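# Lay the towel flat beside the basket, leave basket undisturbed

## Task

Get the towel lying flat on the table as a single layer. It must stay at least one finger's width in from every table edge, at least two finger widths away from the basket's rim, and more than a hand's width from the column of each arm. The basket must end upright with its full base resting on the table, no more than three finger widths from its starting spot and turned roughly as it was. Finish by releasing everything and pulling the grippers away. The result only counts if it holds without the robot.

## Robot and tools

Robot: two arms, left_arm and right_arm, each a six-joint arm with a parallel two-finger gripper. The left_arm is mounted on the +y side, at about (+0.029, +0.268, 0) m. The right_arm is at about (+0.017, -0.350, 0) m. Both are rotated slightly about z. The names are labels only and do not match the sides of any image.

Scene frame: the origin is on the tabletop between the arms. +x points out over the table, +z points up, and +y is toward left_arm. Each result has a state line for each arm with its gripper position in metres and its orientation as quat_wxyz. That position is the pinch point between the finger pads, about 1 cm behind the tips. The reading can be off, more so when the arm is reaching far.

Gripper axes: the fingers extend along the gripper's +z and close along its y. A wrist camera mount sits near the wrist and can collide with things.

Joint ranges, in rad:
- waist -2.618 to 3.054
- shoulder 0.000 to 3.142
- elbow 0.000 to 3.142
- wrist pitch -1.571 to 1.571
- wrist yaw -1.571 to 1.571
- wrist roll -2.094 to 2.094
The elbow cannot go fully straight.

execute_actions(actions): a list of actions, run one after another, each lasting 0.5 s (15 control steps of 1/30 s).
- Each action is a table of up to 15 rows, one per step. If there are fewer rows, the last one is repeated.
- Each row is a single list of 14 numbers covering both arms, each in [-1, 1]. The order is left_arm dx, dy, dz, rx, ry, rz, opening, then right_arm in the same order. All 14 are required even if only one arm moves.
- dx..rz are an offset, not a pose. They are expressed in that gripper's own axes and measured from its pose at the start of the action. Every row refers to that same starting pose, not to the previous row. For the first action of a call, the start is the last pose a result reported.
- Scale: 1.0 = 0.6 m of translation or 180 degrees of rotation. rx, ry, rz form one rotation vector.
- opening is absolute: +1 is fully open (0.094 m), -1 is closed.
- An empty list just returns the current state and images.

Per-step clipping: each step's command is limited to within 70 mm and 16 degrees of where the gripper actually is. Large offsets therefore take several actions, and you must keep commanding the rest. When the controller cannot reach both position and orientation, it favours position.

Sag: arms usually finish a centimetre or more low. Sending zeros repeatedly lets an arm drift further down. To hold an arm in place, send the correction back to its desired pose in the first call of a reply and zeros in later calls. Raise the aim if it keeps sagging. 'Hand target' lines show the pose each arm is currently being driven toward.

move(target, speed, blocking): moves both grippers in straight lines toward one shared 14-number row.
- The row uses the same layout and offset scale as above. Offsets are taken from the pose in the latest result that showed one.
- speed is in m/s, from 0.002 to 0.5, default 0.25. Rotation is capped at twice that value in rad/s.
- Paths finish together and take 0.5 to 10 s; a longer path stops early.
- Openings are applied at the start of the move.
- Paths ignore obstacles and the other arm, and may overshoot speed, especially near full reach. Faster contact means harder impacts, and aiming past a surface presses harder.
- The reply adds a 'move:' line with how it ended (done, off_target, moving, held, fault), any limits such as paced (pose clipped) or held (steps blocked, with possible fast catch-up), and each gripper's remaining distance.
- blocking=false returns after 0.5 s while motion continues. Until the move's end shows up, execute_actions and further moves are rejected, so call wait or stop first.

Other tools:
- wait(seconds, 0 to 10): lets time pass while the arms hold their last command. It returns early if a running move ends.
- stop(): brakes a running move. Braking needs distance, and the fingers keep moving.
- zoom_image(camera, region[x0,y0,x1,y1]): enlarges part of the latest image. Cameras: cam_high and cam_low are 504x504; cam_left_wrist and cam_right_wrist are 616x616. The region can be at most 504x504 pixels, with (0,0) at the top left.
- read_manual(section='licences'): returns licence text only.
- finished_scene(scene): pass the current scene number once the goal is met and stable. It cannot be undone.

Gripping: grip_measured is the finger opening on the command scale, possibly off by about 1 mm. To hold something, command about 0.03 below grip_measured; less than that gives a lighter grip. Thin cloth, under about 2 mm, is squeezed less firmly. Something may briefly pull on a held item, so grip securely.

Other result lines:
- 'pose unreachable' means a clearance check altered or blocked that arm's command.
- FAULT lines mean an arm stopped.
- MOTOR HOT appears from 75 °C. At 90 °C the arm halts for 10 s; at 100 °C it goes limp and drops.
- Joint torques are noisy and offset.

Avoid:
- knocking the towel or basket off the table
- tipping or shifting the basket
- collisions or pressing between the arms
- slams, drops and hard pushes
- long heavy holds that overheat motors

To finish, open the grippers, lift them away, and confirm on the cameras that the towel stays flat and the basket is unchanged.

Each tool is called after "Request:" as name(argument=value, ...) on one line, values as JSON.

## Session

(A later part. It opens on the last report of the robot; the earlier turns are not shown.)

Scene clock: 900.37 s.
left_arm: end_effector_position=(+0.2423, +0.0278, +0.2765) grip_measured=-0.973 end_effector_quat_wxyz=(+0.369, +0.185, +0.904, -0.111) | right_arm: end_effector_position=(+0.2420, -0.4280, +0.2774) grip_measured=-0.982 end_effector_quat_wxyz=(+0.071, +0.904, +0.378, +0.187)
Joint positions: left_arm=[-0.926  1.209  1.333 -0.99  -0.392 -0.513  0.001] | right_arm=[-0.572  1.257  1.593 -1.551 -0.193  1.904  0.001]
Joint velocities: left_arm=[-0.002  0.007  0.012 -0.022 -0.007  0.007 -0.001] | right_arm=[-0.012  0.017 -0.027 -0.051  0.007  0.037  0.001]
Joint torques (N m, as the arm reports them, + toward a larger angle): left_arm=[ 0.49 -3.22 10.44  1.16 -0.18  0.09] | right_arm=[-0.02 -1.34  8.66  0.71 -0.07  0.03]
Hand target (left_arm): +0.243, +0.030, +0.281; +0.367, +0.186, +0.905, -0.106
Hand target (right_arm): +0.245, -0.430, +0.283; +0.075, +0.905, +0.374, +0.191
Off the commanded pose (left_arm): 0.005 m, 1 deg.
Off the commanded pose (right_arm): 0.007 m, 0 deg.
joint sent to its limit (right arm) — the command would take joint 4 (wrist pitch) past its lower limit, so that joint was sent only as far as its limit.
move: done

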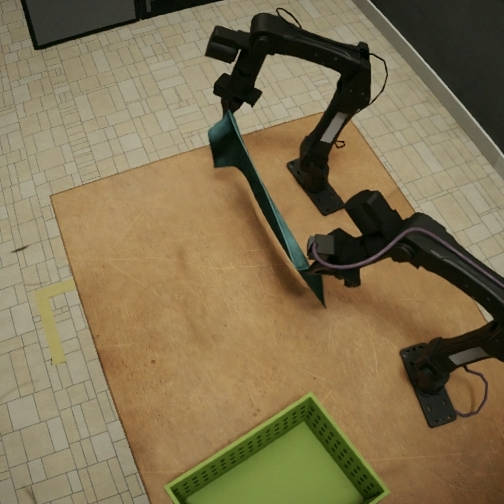

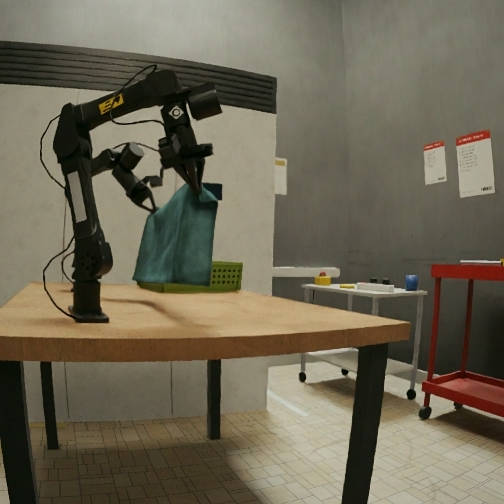

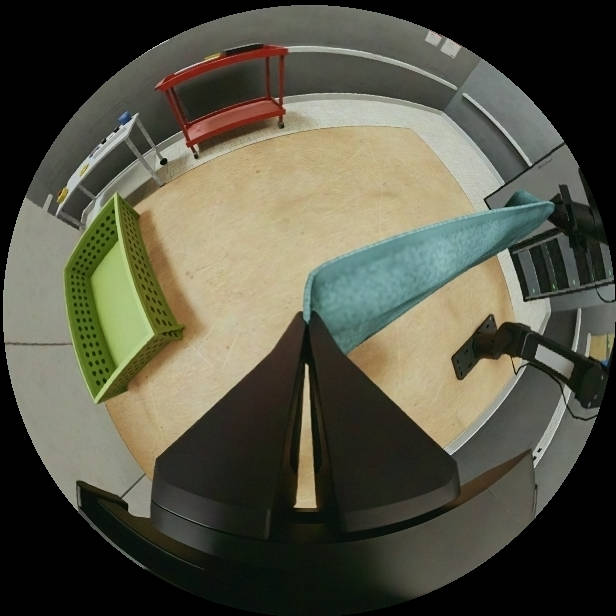

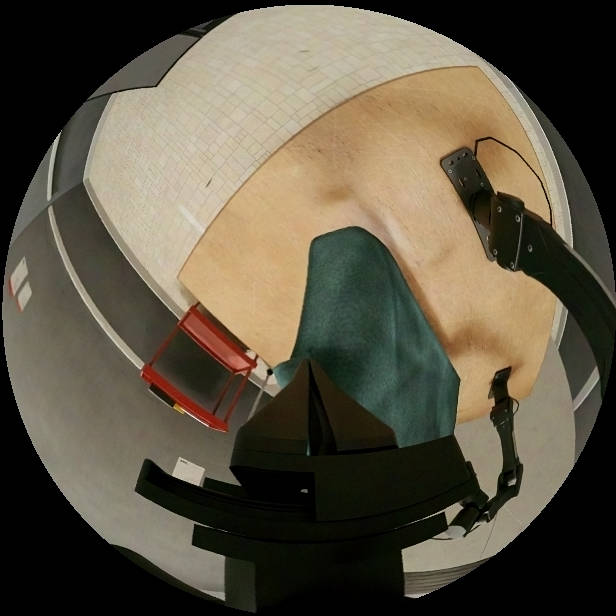

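Request:
move(target=[0.0354,0.0032,0.0351,0,0,0,-1,-0.0237,-0.0225,0.0767,0,0,0,-1], speed=0.06)

Request:
zoom_image(camera="cam_high", region=[170, 70, 370, 330])

Request:
zoom_image(camera="cam_low", region=[60, 130, 280, 330])

Scene clock: 922.77 s.
left_arm: end_effector_position=(+0.2449, +0.0230, +0.2492) grip_measured=-0.973 end_effector_quat_wxyz=(+0.369, +0.185, +0.904, -0.111) | right_arm: end_effector_position=(+0.2421, -0.4281, +0.2213) grip_measured=-0.982 end_effector_quat_wxyz=(+0.057, +0.908, +0.376, +0.175)
Joint positions: left_arm=[-0.926  1.196  1.211 -0.88  -0.392 -0.513  0.001] | right_arm=[-0.572  1.196  1.321 -1.378 -0.193  1.907  0.001]
Joint velocities: left_arm=[-0.002 -0.007 -0.017 -0.037  0.007 -0.051 -0.   ] | right_arm=[-0.002  0.027 -0.002 -0.081 -0.051  0.081 -0.001]
Joint torques (N m, as the arm reports them, + toward a larger angle): left_arm=[-0.04 -5.89  5.94  1.46 -0.22  0.01] | right_arm=[ 0.05 -4.33  5.99  0.85 -0.08 -0.02]
Hand target (left_arm): +0.242, +0.027, +0.247; +0.369, +0.185, +0.904, -0.111
Hand target (right_arm): +0.242, -0.428, +0.227; +0.071, +0.904, +0.378, +0.187
Off the commanded pose (left_arm): 0.006 m, 0 deg.
Off the commanded pose (right_arm): 0.006 m, 2 deg.
move: done

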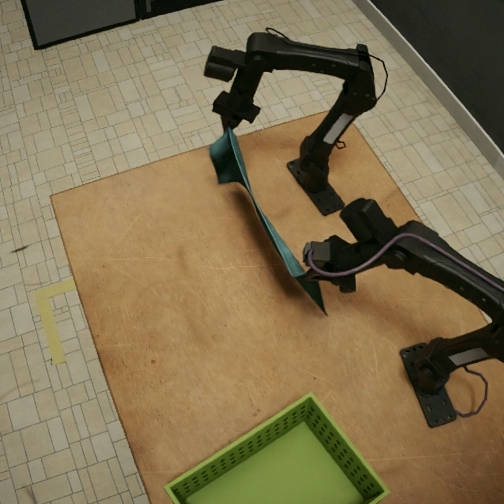

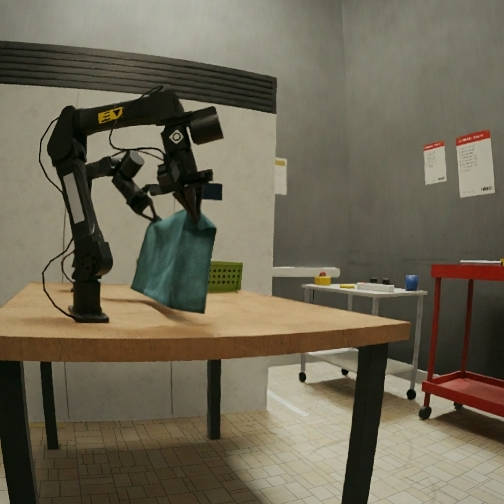

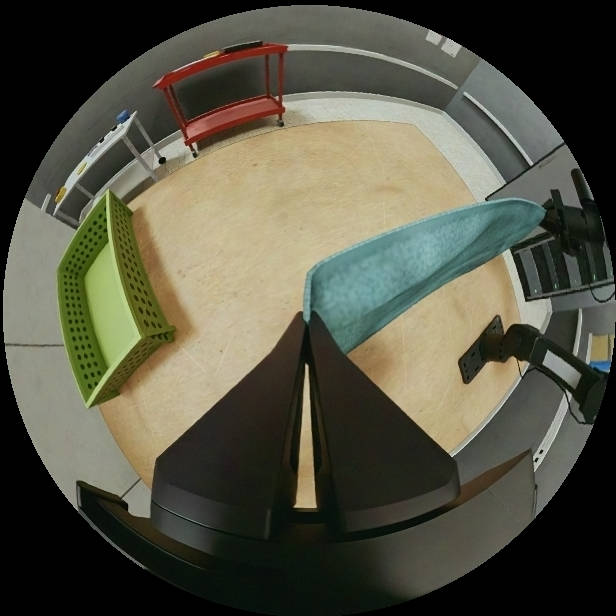

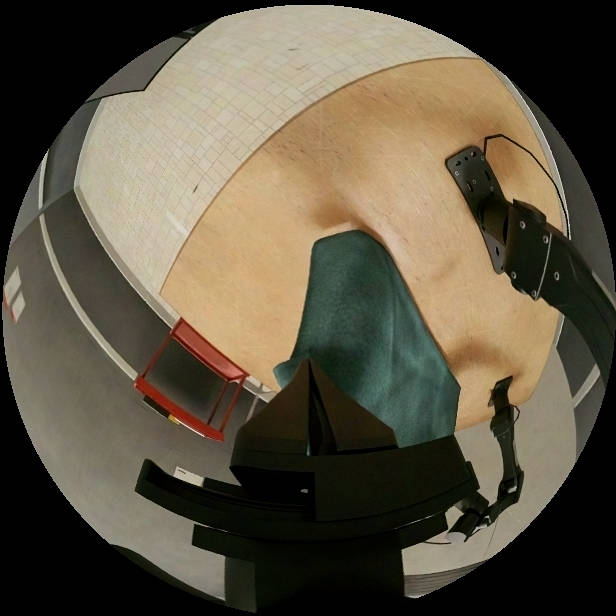

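Region (170, 70, 370, 330) of cam_high's 504x504 image, scaled by 1.938, with more detail than that image has; it fills the left 388 columns of this view, and the rest is white.

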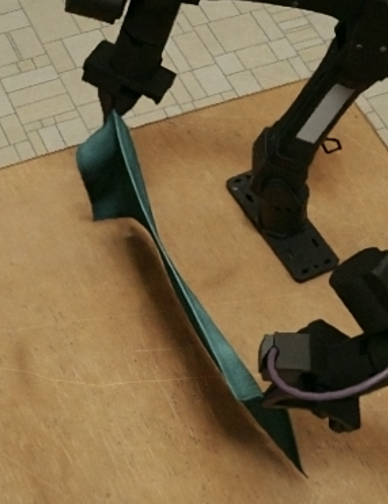

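Region (60, 130, 280, 330) of cam_low's 504x504 image, scaled by 2.291, with more detail than that image has; it fills the top 458 rows of this view, and the rest is white.

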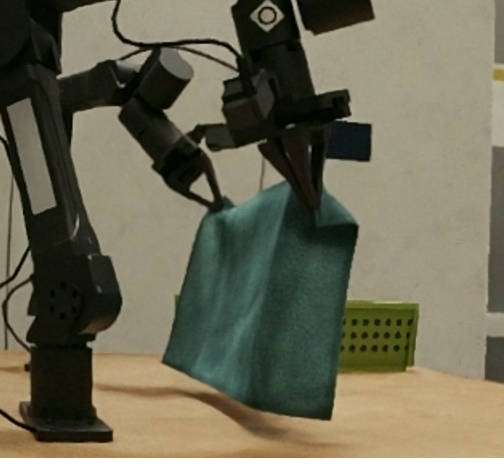

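Request:
move(target=[-0.0425,0.0707,-0.0248,0,0,0,-1,0.088,0.0185,-0.0652,-0.1936,0.0712,-0.246,-1], speed=0.15)

Request:
zoom_image(camera="cam_high", region=[150, 70, 370, 340])

Request:
zoom_image(camera="cam_low", region=[60, 130, 280, 330])

Scene clock: 949.07 s.
left_arm: end_effector_position=(+0.2715, +0.0557, +0.2584) grip_measured=-0.973 end_effector_quat_wxyz=(+0.357, +0.186, +0.910, -0.103) | right_arm: end_effector_position=(+0.2710, -0.3992, +0.2664) grip_measured=-0.982 end_effector_quat_wxyz=(+0.318, +0.634, +0.622, +0.332)
Joint positions: left_arm=[-0.73   1.177  1.25  -0.919 -0.26  -0.363  0.001] | right_arm=[-0.536  0.796  0.988 -0.859 -0.368  1.324  0.001]
Joint velocities: left_arm=[ 0.007 -0.002 -0.002  0.022  0.051 -0.066  0.   ] | right_arm=[-0.002 -0.002 -0.002 -0.007  0.022 -0.037  0.   ]
Joint torques (N m, as the arm reports them, + toward a larger angle): left_arm=[ 0.77 -5.81 10.65  1.27 -0.08  0.15] | right_arm=[-1.09 -1.96  6.67  1.59 -0.2  -0.14]
Hand target (left_arm): +0.270, +0.060, +0.274; +0.368, +0.184, +0.905, -0.111
Hand target (right_arm): +0.270, -0.400, +0.276; +0.339, +0.621, +0.620, +0.339
Off the commanded pose (left_arm): 0.017 m, 2 deg.
Off the commanded pose (right_arm): 0.009 m, 3 deg.
move: off_target (left_arm, right_arm)

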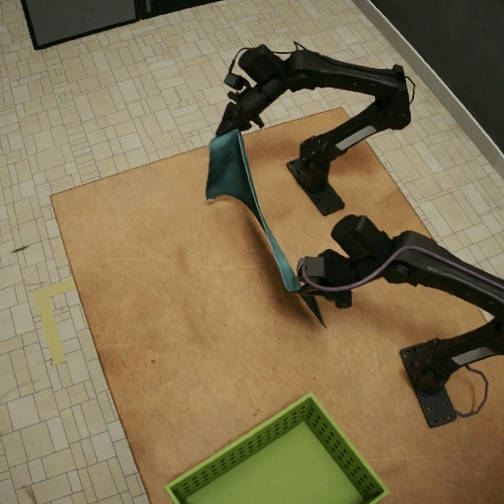

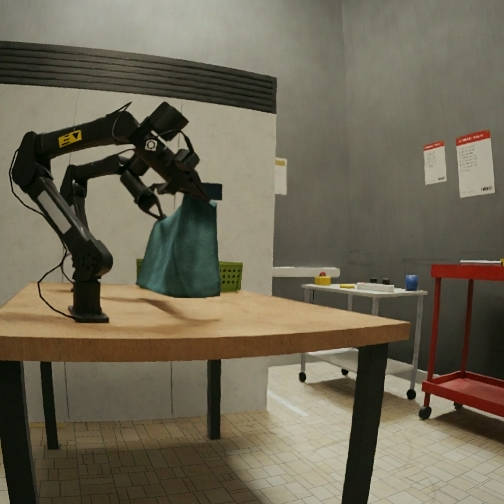

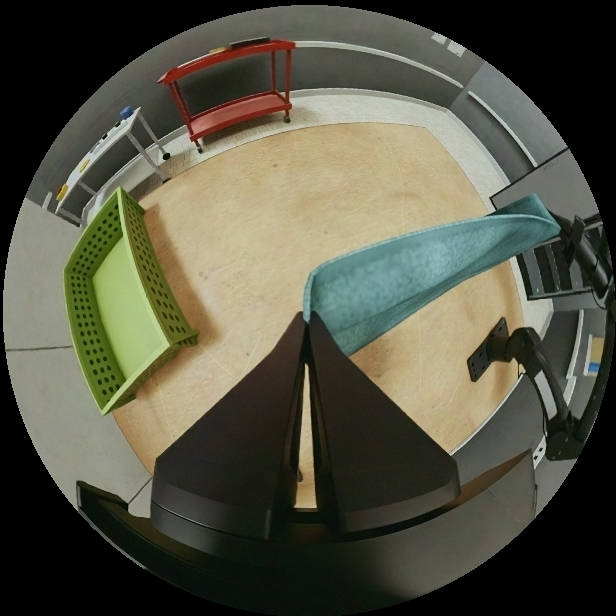

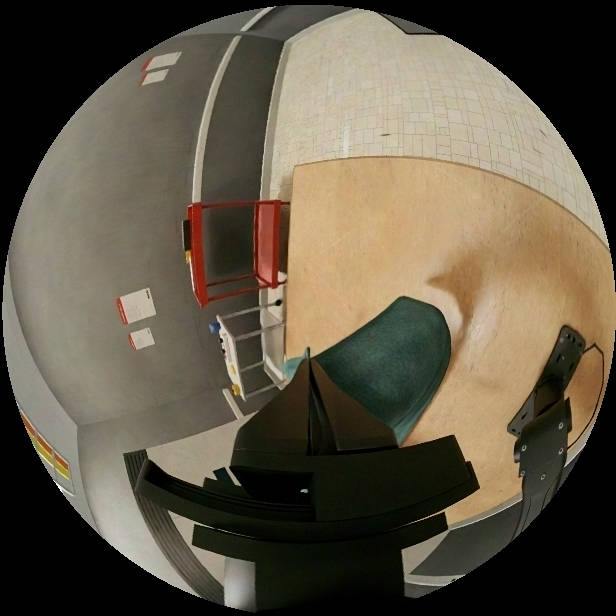

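Region (150, 70, 370, 340) of cam_high's 504x504 image, scaled by 1.867, with more detail than that image has; it fills the left 411 columns of this view, and the rest is white.

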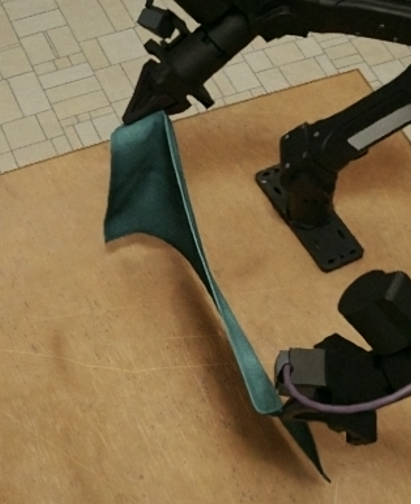

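Region (60, 130, 280, 330) of cam_low's 504x504 image, scaled by 2.291, with more detail than that image has; it fills the top 458 rows of this view, and the rest is white.

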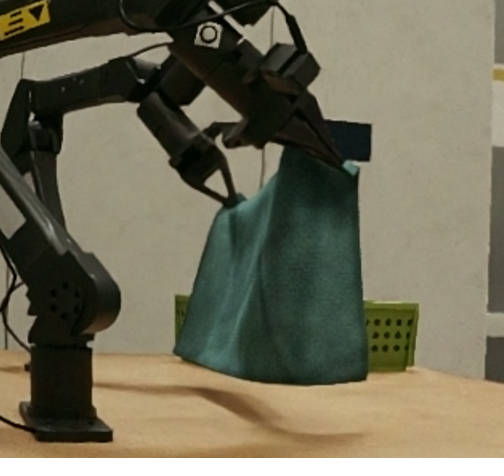

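Request:
move(target=[0.0292,-0.0828,-0.0253,0,0,0,-1,-0.0705,-0.1078,-0.007,0,0,0,-1], speed=0.08)

Request:
zoom_image(camera="cam_high", region=[150, 70, 370, 340])

Request:
zoom_image(camera="cam_low", region=[60, 150, 280, 350])

Scene clock: 978.00 s.
left_arm: end_effector_position=(+0.2289, +0.0188, +0.2546) grip_measured=-0.973 end_effector_quat_wxyz=(+0.353, +0.192, +0.909, -0.110) | right_arm: end_effector_position=(+0.2308, -0.4407, +0.2111) grip_measured=-0.982 end_effector_quat_wxyz=(+0.311, +0.640, +0.624, +0.324)
Joint positions: left_arm=[-0.983  1.212  1.268 -0.967 -0.403 -0.563  0.001] | right_arm=[-1.013  0.765  0.809 -0.938 -0.698  0.93   0.001]
Joint velocities: left_arm=[-0.007 -0.007  0.002  0.051 -0.022 -0.022 -0.001] | right_arm=[-0.017 -0.012 -0.017 -0.037 -0.037  0.037 -0.001]
Joint torques (N m, as the arm reports them, + toward a larger angle): left_arm=[-0.4  -3.37 10.44  1.13 -0.44 -0.06] | right_arm=[-1.01 -0.79  6.88  1.13 -0.36 -0.16]
Hand target (left_arm): +0.230, +0.020, +0.261; +0.358, +0.186, +0.909, -0.104
Hand target (right_arm): +0.230, -0.440, +0.214; +0.318, +0.634, +0.625, +0.327
Off the commanded pose (left_arm): 0.006 m, 1 deg.
Off the commanded pose (right_arm): 0.004 m, 1 deg.
move: done

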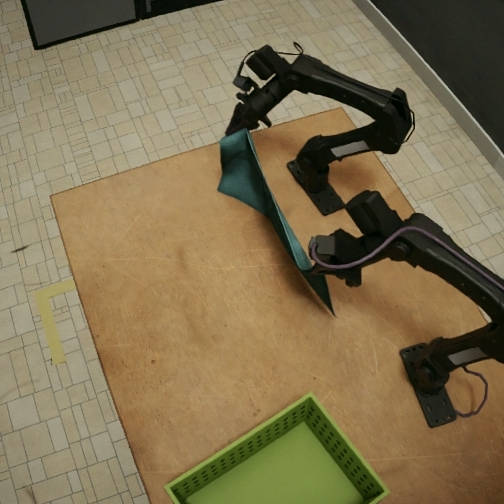

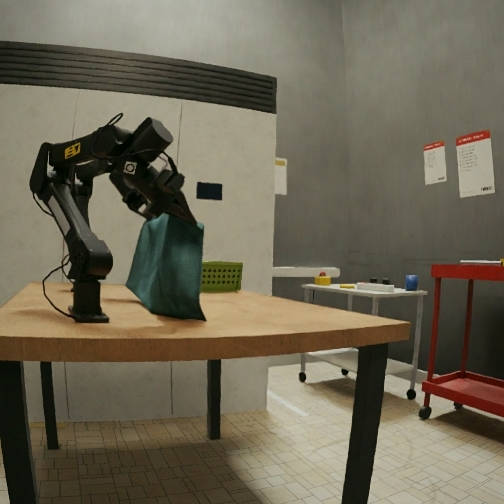

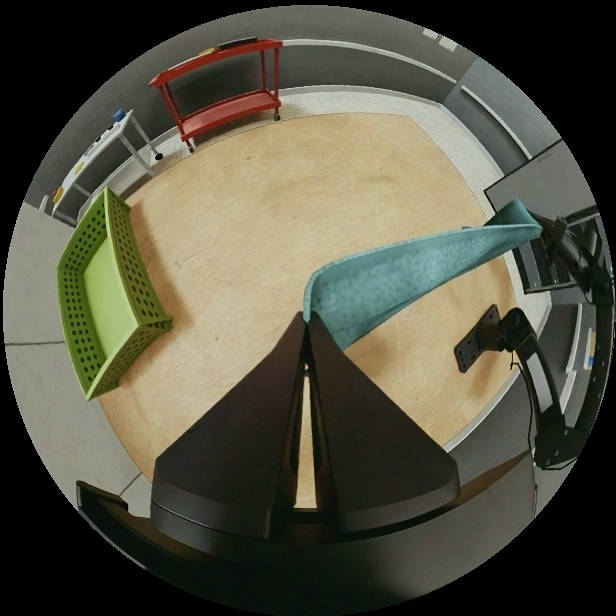

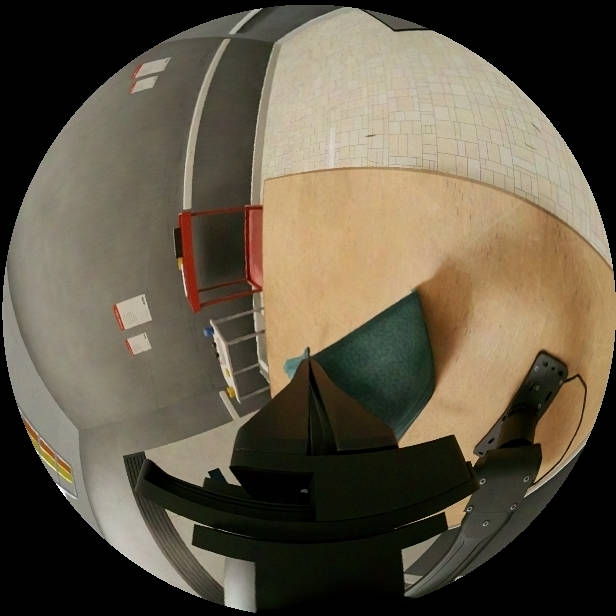

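Region (150, 70, 370, 340) of cam_high's 504x504 image, scaled by 1.867, with more detail than that image has; it fills the left 411 columns of this view, and the rest is white.

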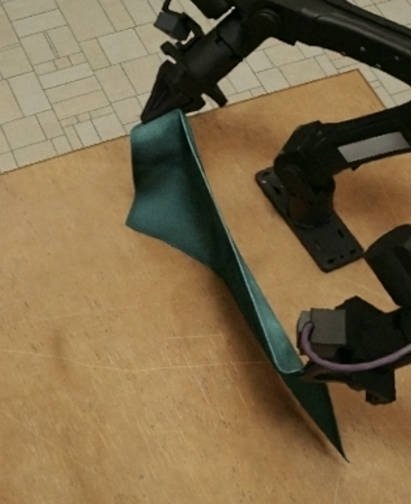

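Region (60, 150, 280, 350) of cam_low's 504x504 image, scaled by 2.291, with more detail than that image has; it fills the top 458 rows of this view, and the rest is white.

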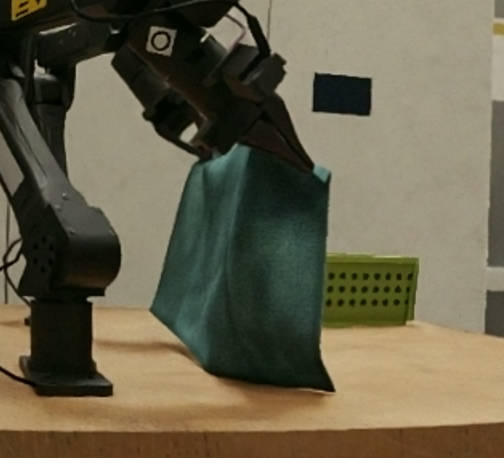

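Request:
move(target=[0.0102,0.1295,-0.022,0,0,0,-1,0.126,0.0007,0.0375,0,0,0,-1], speed=0.05)

Request:
zoom_image(camera="cam_high", region=[150, 90, 370, 360])

Request:
zoom_image(camera="cam_low", region=[60, 150, 280, 350])

Scene clock: 989.93 s.
left_arm: end_effector_position=(+0.2533, +0.0892, +0.2595) grip_measured=-0.973 end_effector_quat_wxyz=(+0.357, +0.188, +0.908, -0.114) | right_arm: end_effector_position=(+0.2494, -0.3647, +0.1952) grip_measured=-0.982 end_effector_quat_wxyz=(+0.292, +0.648, +0.625, +0.324)
Joint positions: left_arm=[-0.663  1.031  1.173 -0.964 -0.196 -0.313  0.001] | right_arm=[-0.305  0.598  0.693 -0.778 -0.194  1.485  0.001]
Joint velocities: left_arm=[-0.022  0.002 -0.017 -0.007  0.007  0.007 -0.001] | right_arm=[-0.002 -0.012  0.012 -0.007 -0.022  0.022  0.   ]
Joint torques (N m, as the arm reports them, + toward a larger angle): left_arm=[ 0.7  -3.99  5.67  1.39 -0.01  0.11] | right_arm=[ 0.85 -1.06  6.92  1.57  0.08  0.03]
Hand target (left_arm): +0.250, +0.095, +0.253; +0.351, +0.191, +0.910, -0.110
Hand target (right_arm): +0.250, -0.365, +0.202; +0.309, +0.640, +0.620, +0.331
Off the commanded pose (left_arm): 0.008 m, 1 deg.
Off the commanded pose (right_arm): 0.005 m, 2 deg.
move: done

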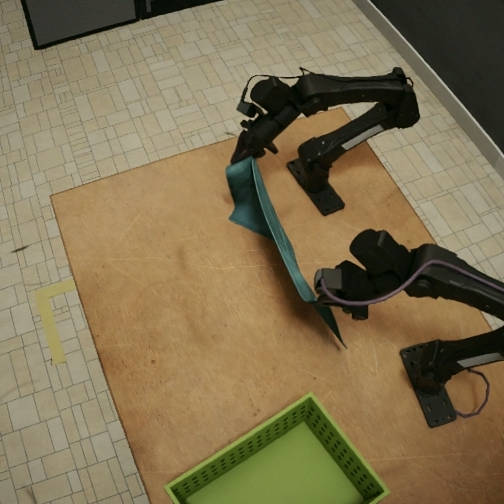

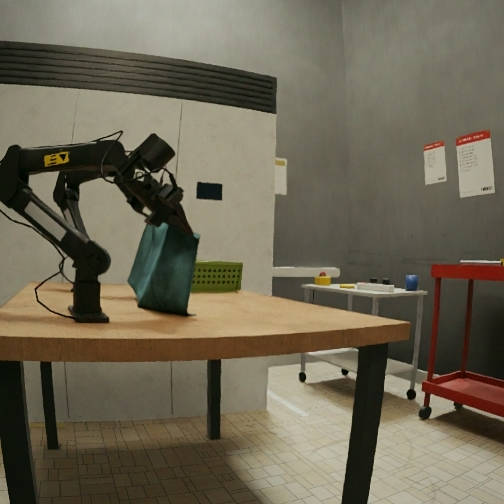

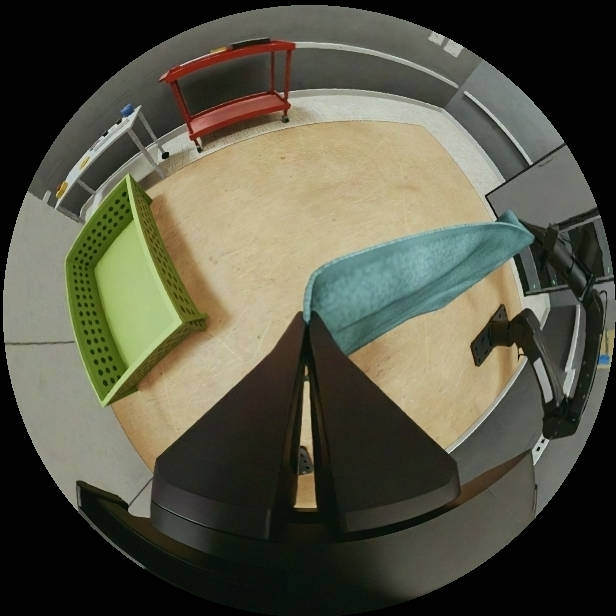

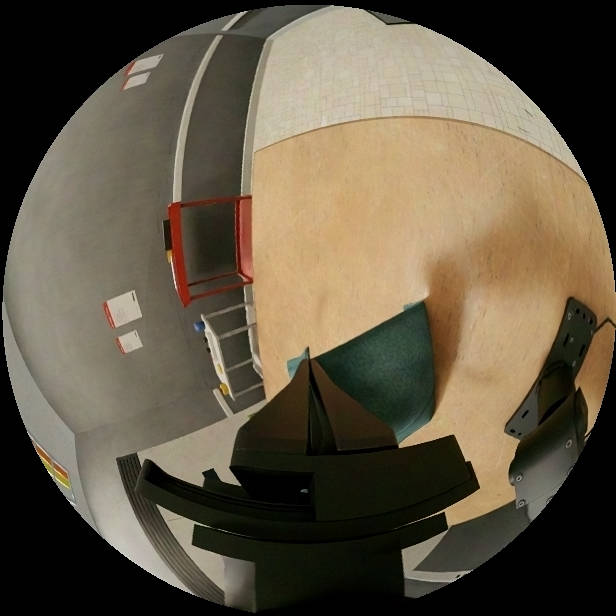

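Region (150, 90, 370, 360) of cam_high's 504x504 image, scaled by 1.867, with more detail than that image has; it fills the left 411 columns of this view, and the rest is white.

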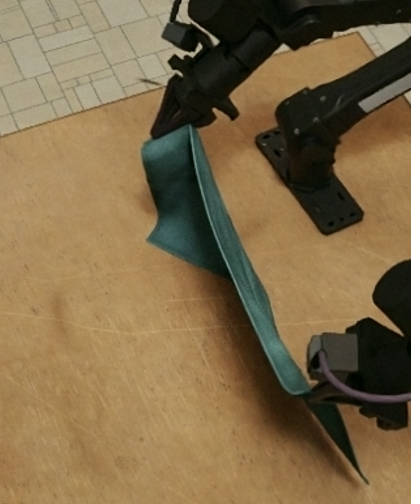

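Region (60, 150, 280, 350) of cam_low's 504x504 image, scaled by 2.291, with more detail than that image has; it fills the top 458 rows of this view, and the rest is white.

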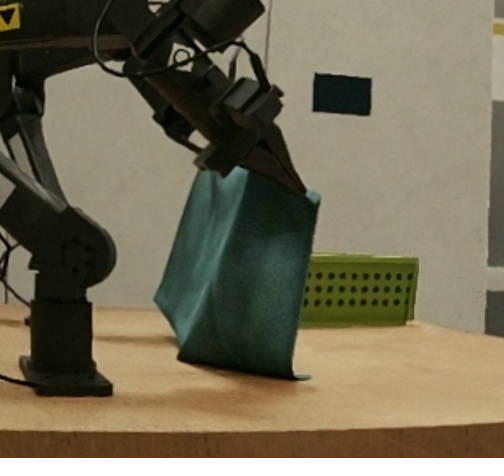

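Request:
zoom_image(camera="cam_right_wrist", region=[220, 260, 480, 480])

Region (220, 260, 480, 480) of cam_right_wrist's 616x616 image, scaled by 1.938, with more detail than that image has; it fills the top 426 rows of this view, and the rest is white.

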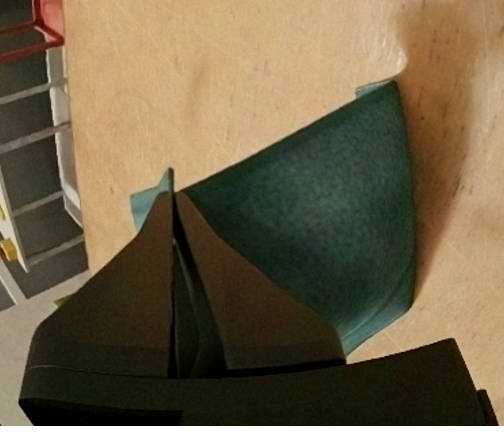

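Request:
move(target=[0,0,0,0,0,0,-1,-0.0465,0.085,-0.0443,0.006,-0.2644,0.2,-1], speed=0.12)

Request:
zoom_image(camera="cam_high", region=[150, 80, 370, 350])

Request:
zoom_image(camera="cam_low", region=[60, 130, 280, 350])

Scene clock: 1070.83 s.
left_arm: end_effector_position=(+0.2540, +0.0883, +0.2605) grip_measured=-0.973 end_effector_quat_wxyz=(+0.359, +0.188, +0.907, -0.116) | right_arm: end_effector_position=(+0.2592, -0.3915, +0.2426) grip_measured=-0.982 end_effector_quat_wxyz=(+0.338, +0.797, +0.453, +0.211)
Joint positions: left_arm=[-0.663  1.031  1.173 -0.958 -0.195 -0.312  0.001] | right_arm=[ 0.063  0.875  1.028 -1.018  0.458  2.091  0.001]
Joint velocities: left_arm=[ 0.007  0.007 -0.007 -0.081 -0.007 -0.022 -0.   ] | right_arm=[ 0.002 -0.017 -0.007 -0.022  0.022  0.022  0.001]
Joint torques (N m, as the arm reports them, + toward a larger angle): left_arm=[ 0.03 -2.36  7.75  1.46 -0.11 -0.01] | right_arm=[-1.04  1.03  9.86  1.07  0.28  0.02]
Hand target (left_arm): +0.253, +0.089, +0.260; +0.357, +0.188, +0.908, -0.114
Hand target (right_arm): +0.260, -0.397, +0.250; +0.344, +0.801, +0.444, +0.206
Off the commanded pose (left_arm): 0.002 m, 0 deg.
Off the commanded pose (right_arm): 0.009 m, 30 deg; orientation clipped at the last step of the last action.
joint sent to its limit (right arm) — the command would take joint 6 (wrist roll) past its upper limit, so that joint was sent only as far as its limit.
move: off_target (right_arm); limits=paced

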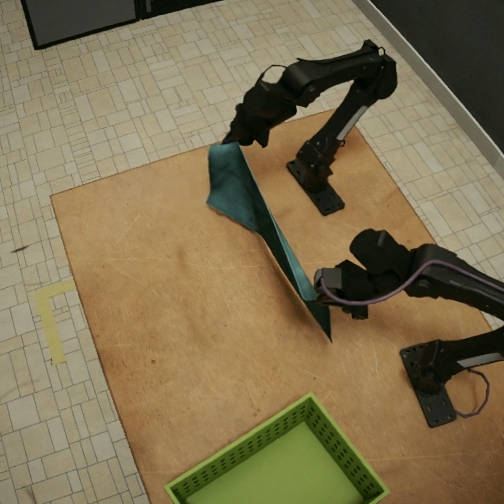

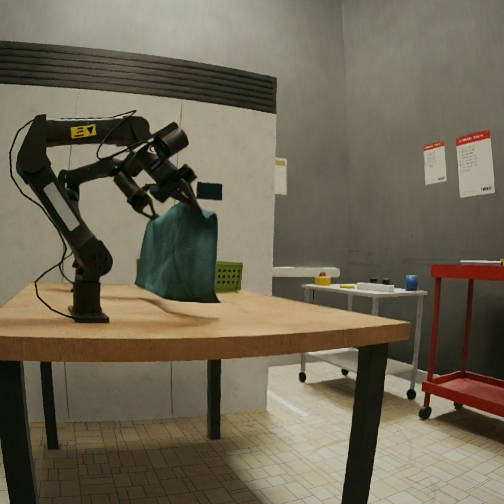

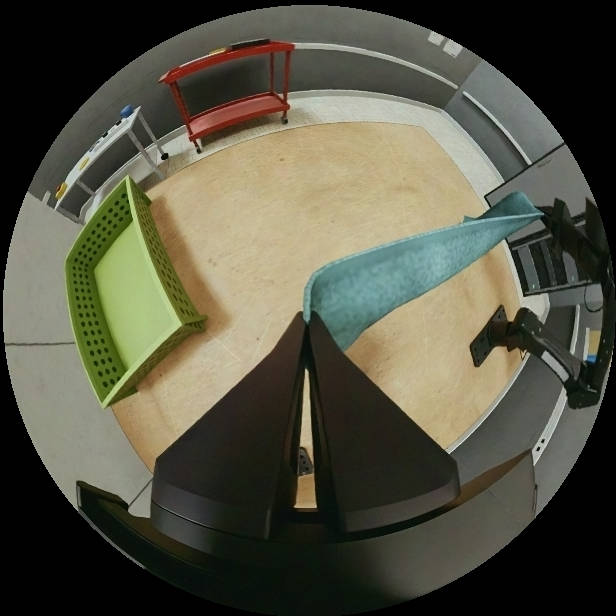

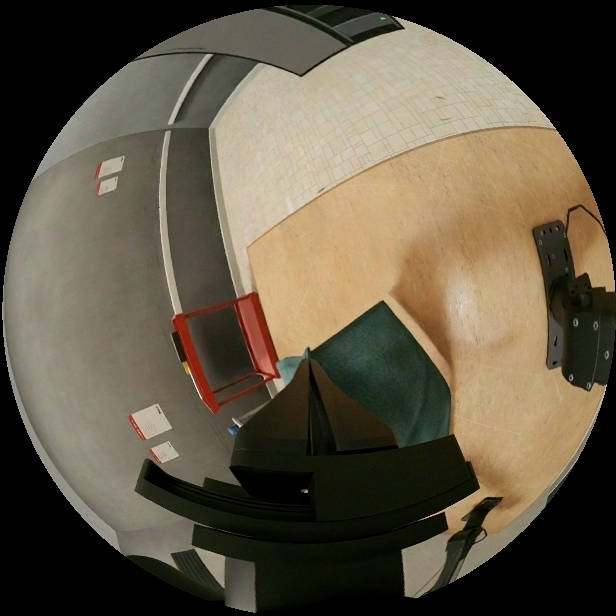

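Region (150, 80, 370, 350) of cam_high's 504x504 image, scaled by 1.867, with more detail than that image has; it fills the left 411 columns of this view, and the rest is white.

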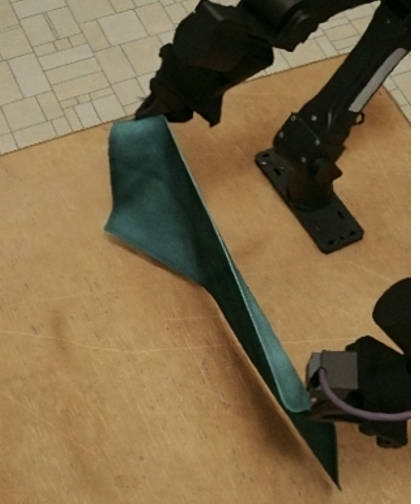

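Region (60, 130, 280, 350) of cam_low's 504x504 image, scaled by 2.291, with more detail than that image has.

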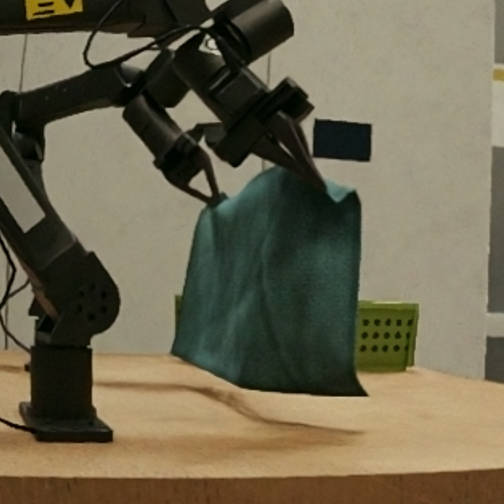

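Request:
move(target=[0.0003,0.0977,0.2233,-0.0999,0.0951,-0.1014,-1,0.1177,-0.0312,0.1977,0.1173,0.0919,-0.1406,-1], speed=0.1)

Scene clock: 1088.33 s.
left_arm: end_effector_position=(+0.3535, +0.0887, +0.1528) grip_measured=-0.973 end_effector_quat_wxyz=(+0.216, +0.015, +0.976, -0.008) | right_arm: end_effector_position=(+0.3503, -0.3608, +0.1404) grip_measured=-0.982 end_effector_quat_wxyz=(+0.149, +0.690, +0.692, +0.148)
Joint positions: left_arm=[-0.482  1.599  1.348 -0.945 -0.227 -0.543  0.001] | right_arm=[-0.134  1.416  1.126 -0.857 -0.016  1.529  0.001]
Joint velocities: left_arm=[-0.002  0.007 -0.007  0.007 -0.022  0.022 -0.001] | right_arm=[-0.002  0.007 -0.012 -0.11   0.007 -0.037 -0.   ]
Joint torques (N m, as the arm reports them, + toward a larger angle): left_arm=[ 0.74 -7.72 10.52  0.72 -0.34 -0.12] | right_arm=[-0.94 -3.79 10.07  0.89 -0.01 -0.14]
Hand target (left_arm): +0.359, +0.093, +0.160; +0.223, +0.003, +0.975, -0.001
Hand target (right_arm): +0.359, -0.365, +0.149; +0.159, +0.689, +0.690, +0.156
Off the commanded pose (left_arm): 0.012 m, 2 deg.
Off the commanded pose (right_arm): 0.014 m, 1 deg.
move: off_target (left_arm, right_arm)

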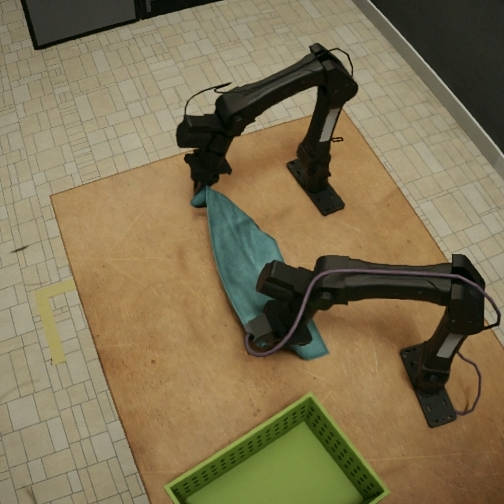

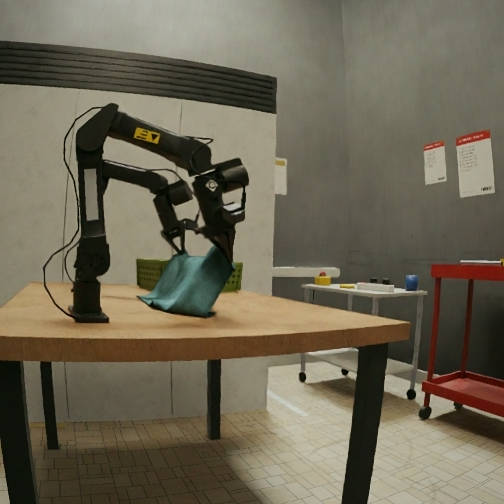

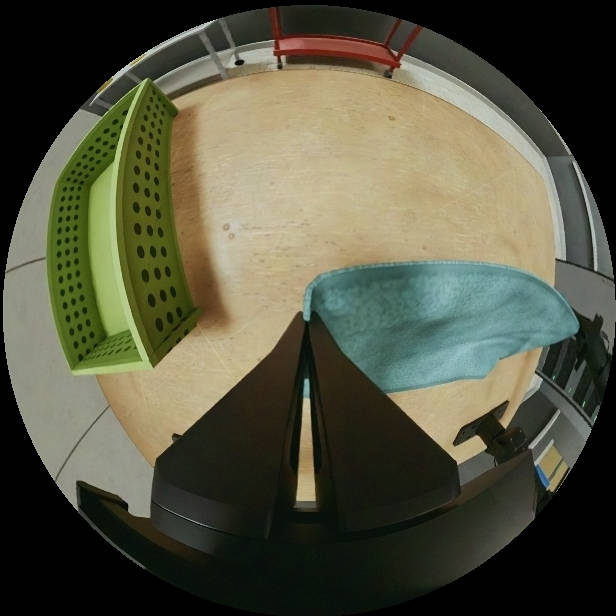

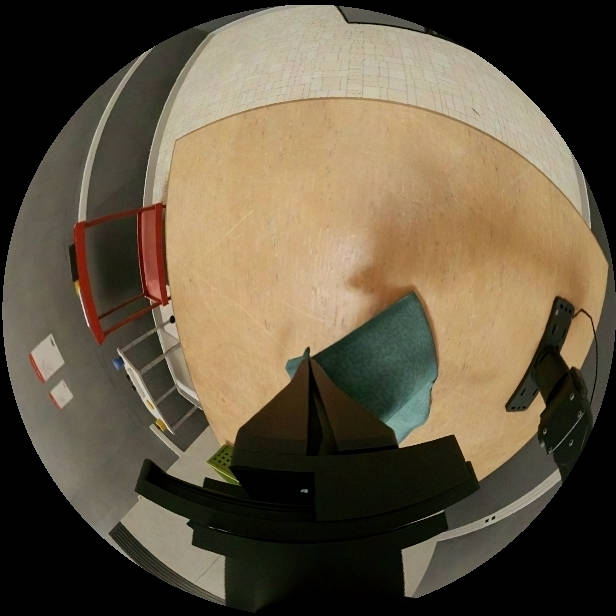

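Request:
move(target=[-0.119,0.0193,0.2625,0,0.08,0,-1,-0.007,0.136,0.2447,0.08,0,0,-1], speed=0.1)

Request:
zoom_image(camera="cam_high", region=[110, 170, 350, 410])

Scene clock: 1095.17 s.
left_arm: end_effector_position=(+0.4812, +0.0920, +0.0353) grip_measured=-0.973 end_effector_quat_wxyz=(+0.092, +0.015, +0.996, -0.006) | right_arm: end_effector_position=(+0.4819, -0.3663, +0.0348) grip_measured=-0.982 end_effector_quat_wxyz=(+0.058, +0.704, +0.705, +0.065)
Joint positions: left_arm=[-0.26   2.285  1.892 -1.002 -0.058 -0.36   0.001] | right_arm=[-0.134  2.202  1.753 -0.949 -0.018  1.528  0.001]
Joint velocities: left_arm=[-0.007  0.002 -0.007 -0.051 -0.081 -0.051  0.   ] | right_arm=[ 0.007 -0.002  0.027 -0.037 -0.037  0.007 -0.   ]
Joint torques (N m, as the arm reports them, + toward a larger angle): left_arm=[  0.6  -14.     9.8    0.4   -0.02   0.12] | right_arm=[ 0.67 -9.73  8.93  0.33  0.11  0.04]
Hand target (left_arm): +0.484, +0.094, +0.039; +0.091, +0.017, +0.996, -0.007
Hand target (right_arm): +0.484, -0.365, +0.039; +0.062, +0.703, +0.705, +0.061
Off the commanded pose (left_arm): 0.007 m, 0 deg.
Off the commanded pose (right_arm): 0.006 m, 1 deg.
move: done

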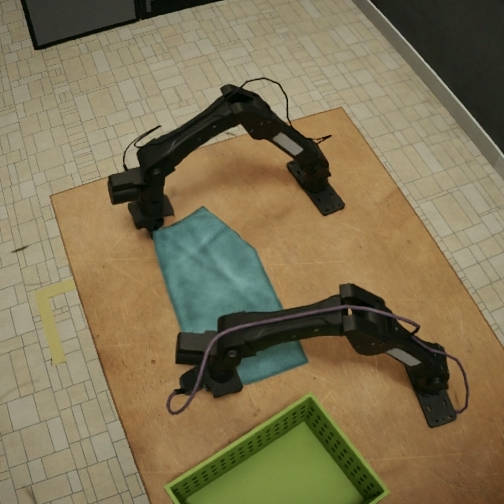

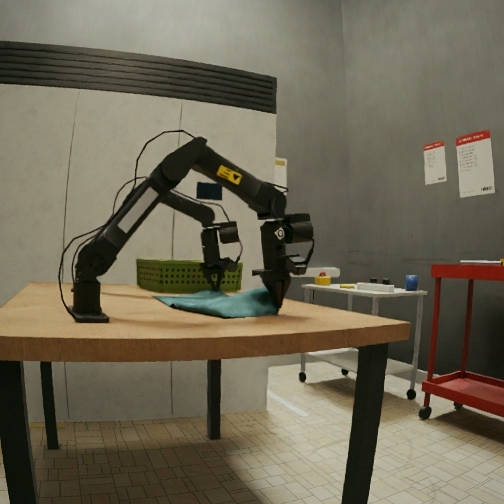

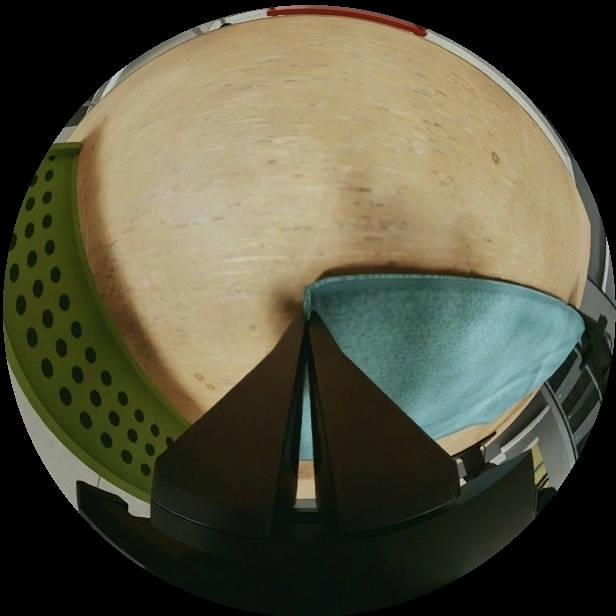

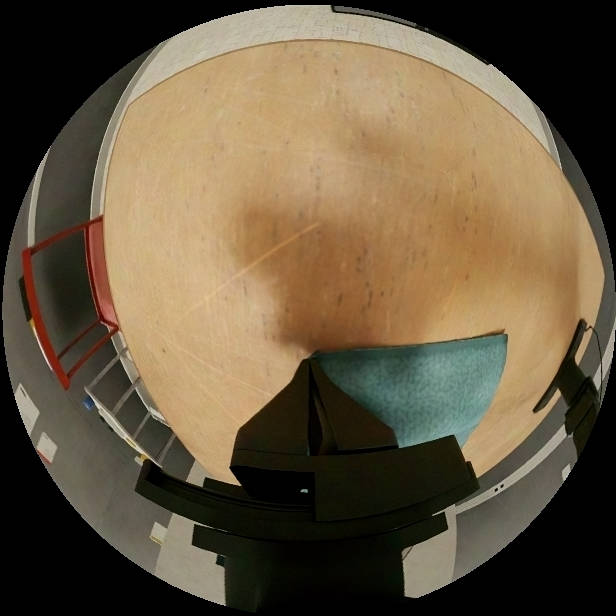

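Region (110, 170, 350, 410) of cam_high's 504x504 image, scaled by 2.100, with more detail than that image has.

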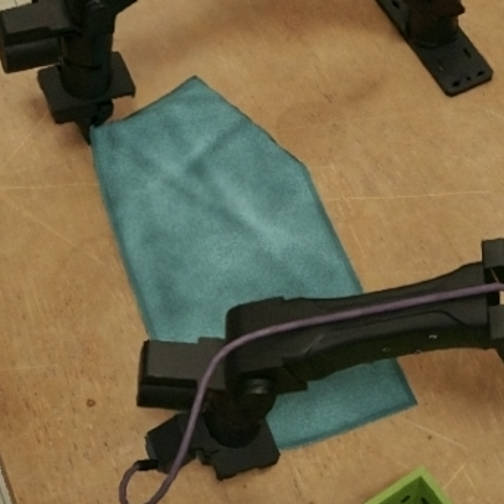

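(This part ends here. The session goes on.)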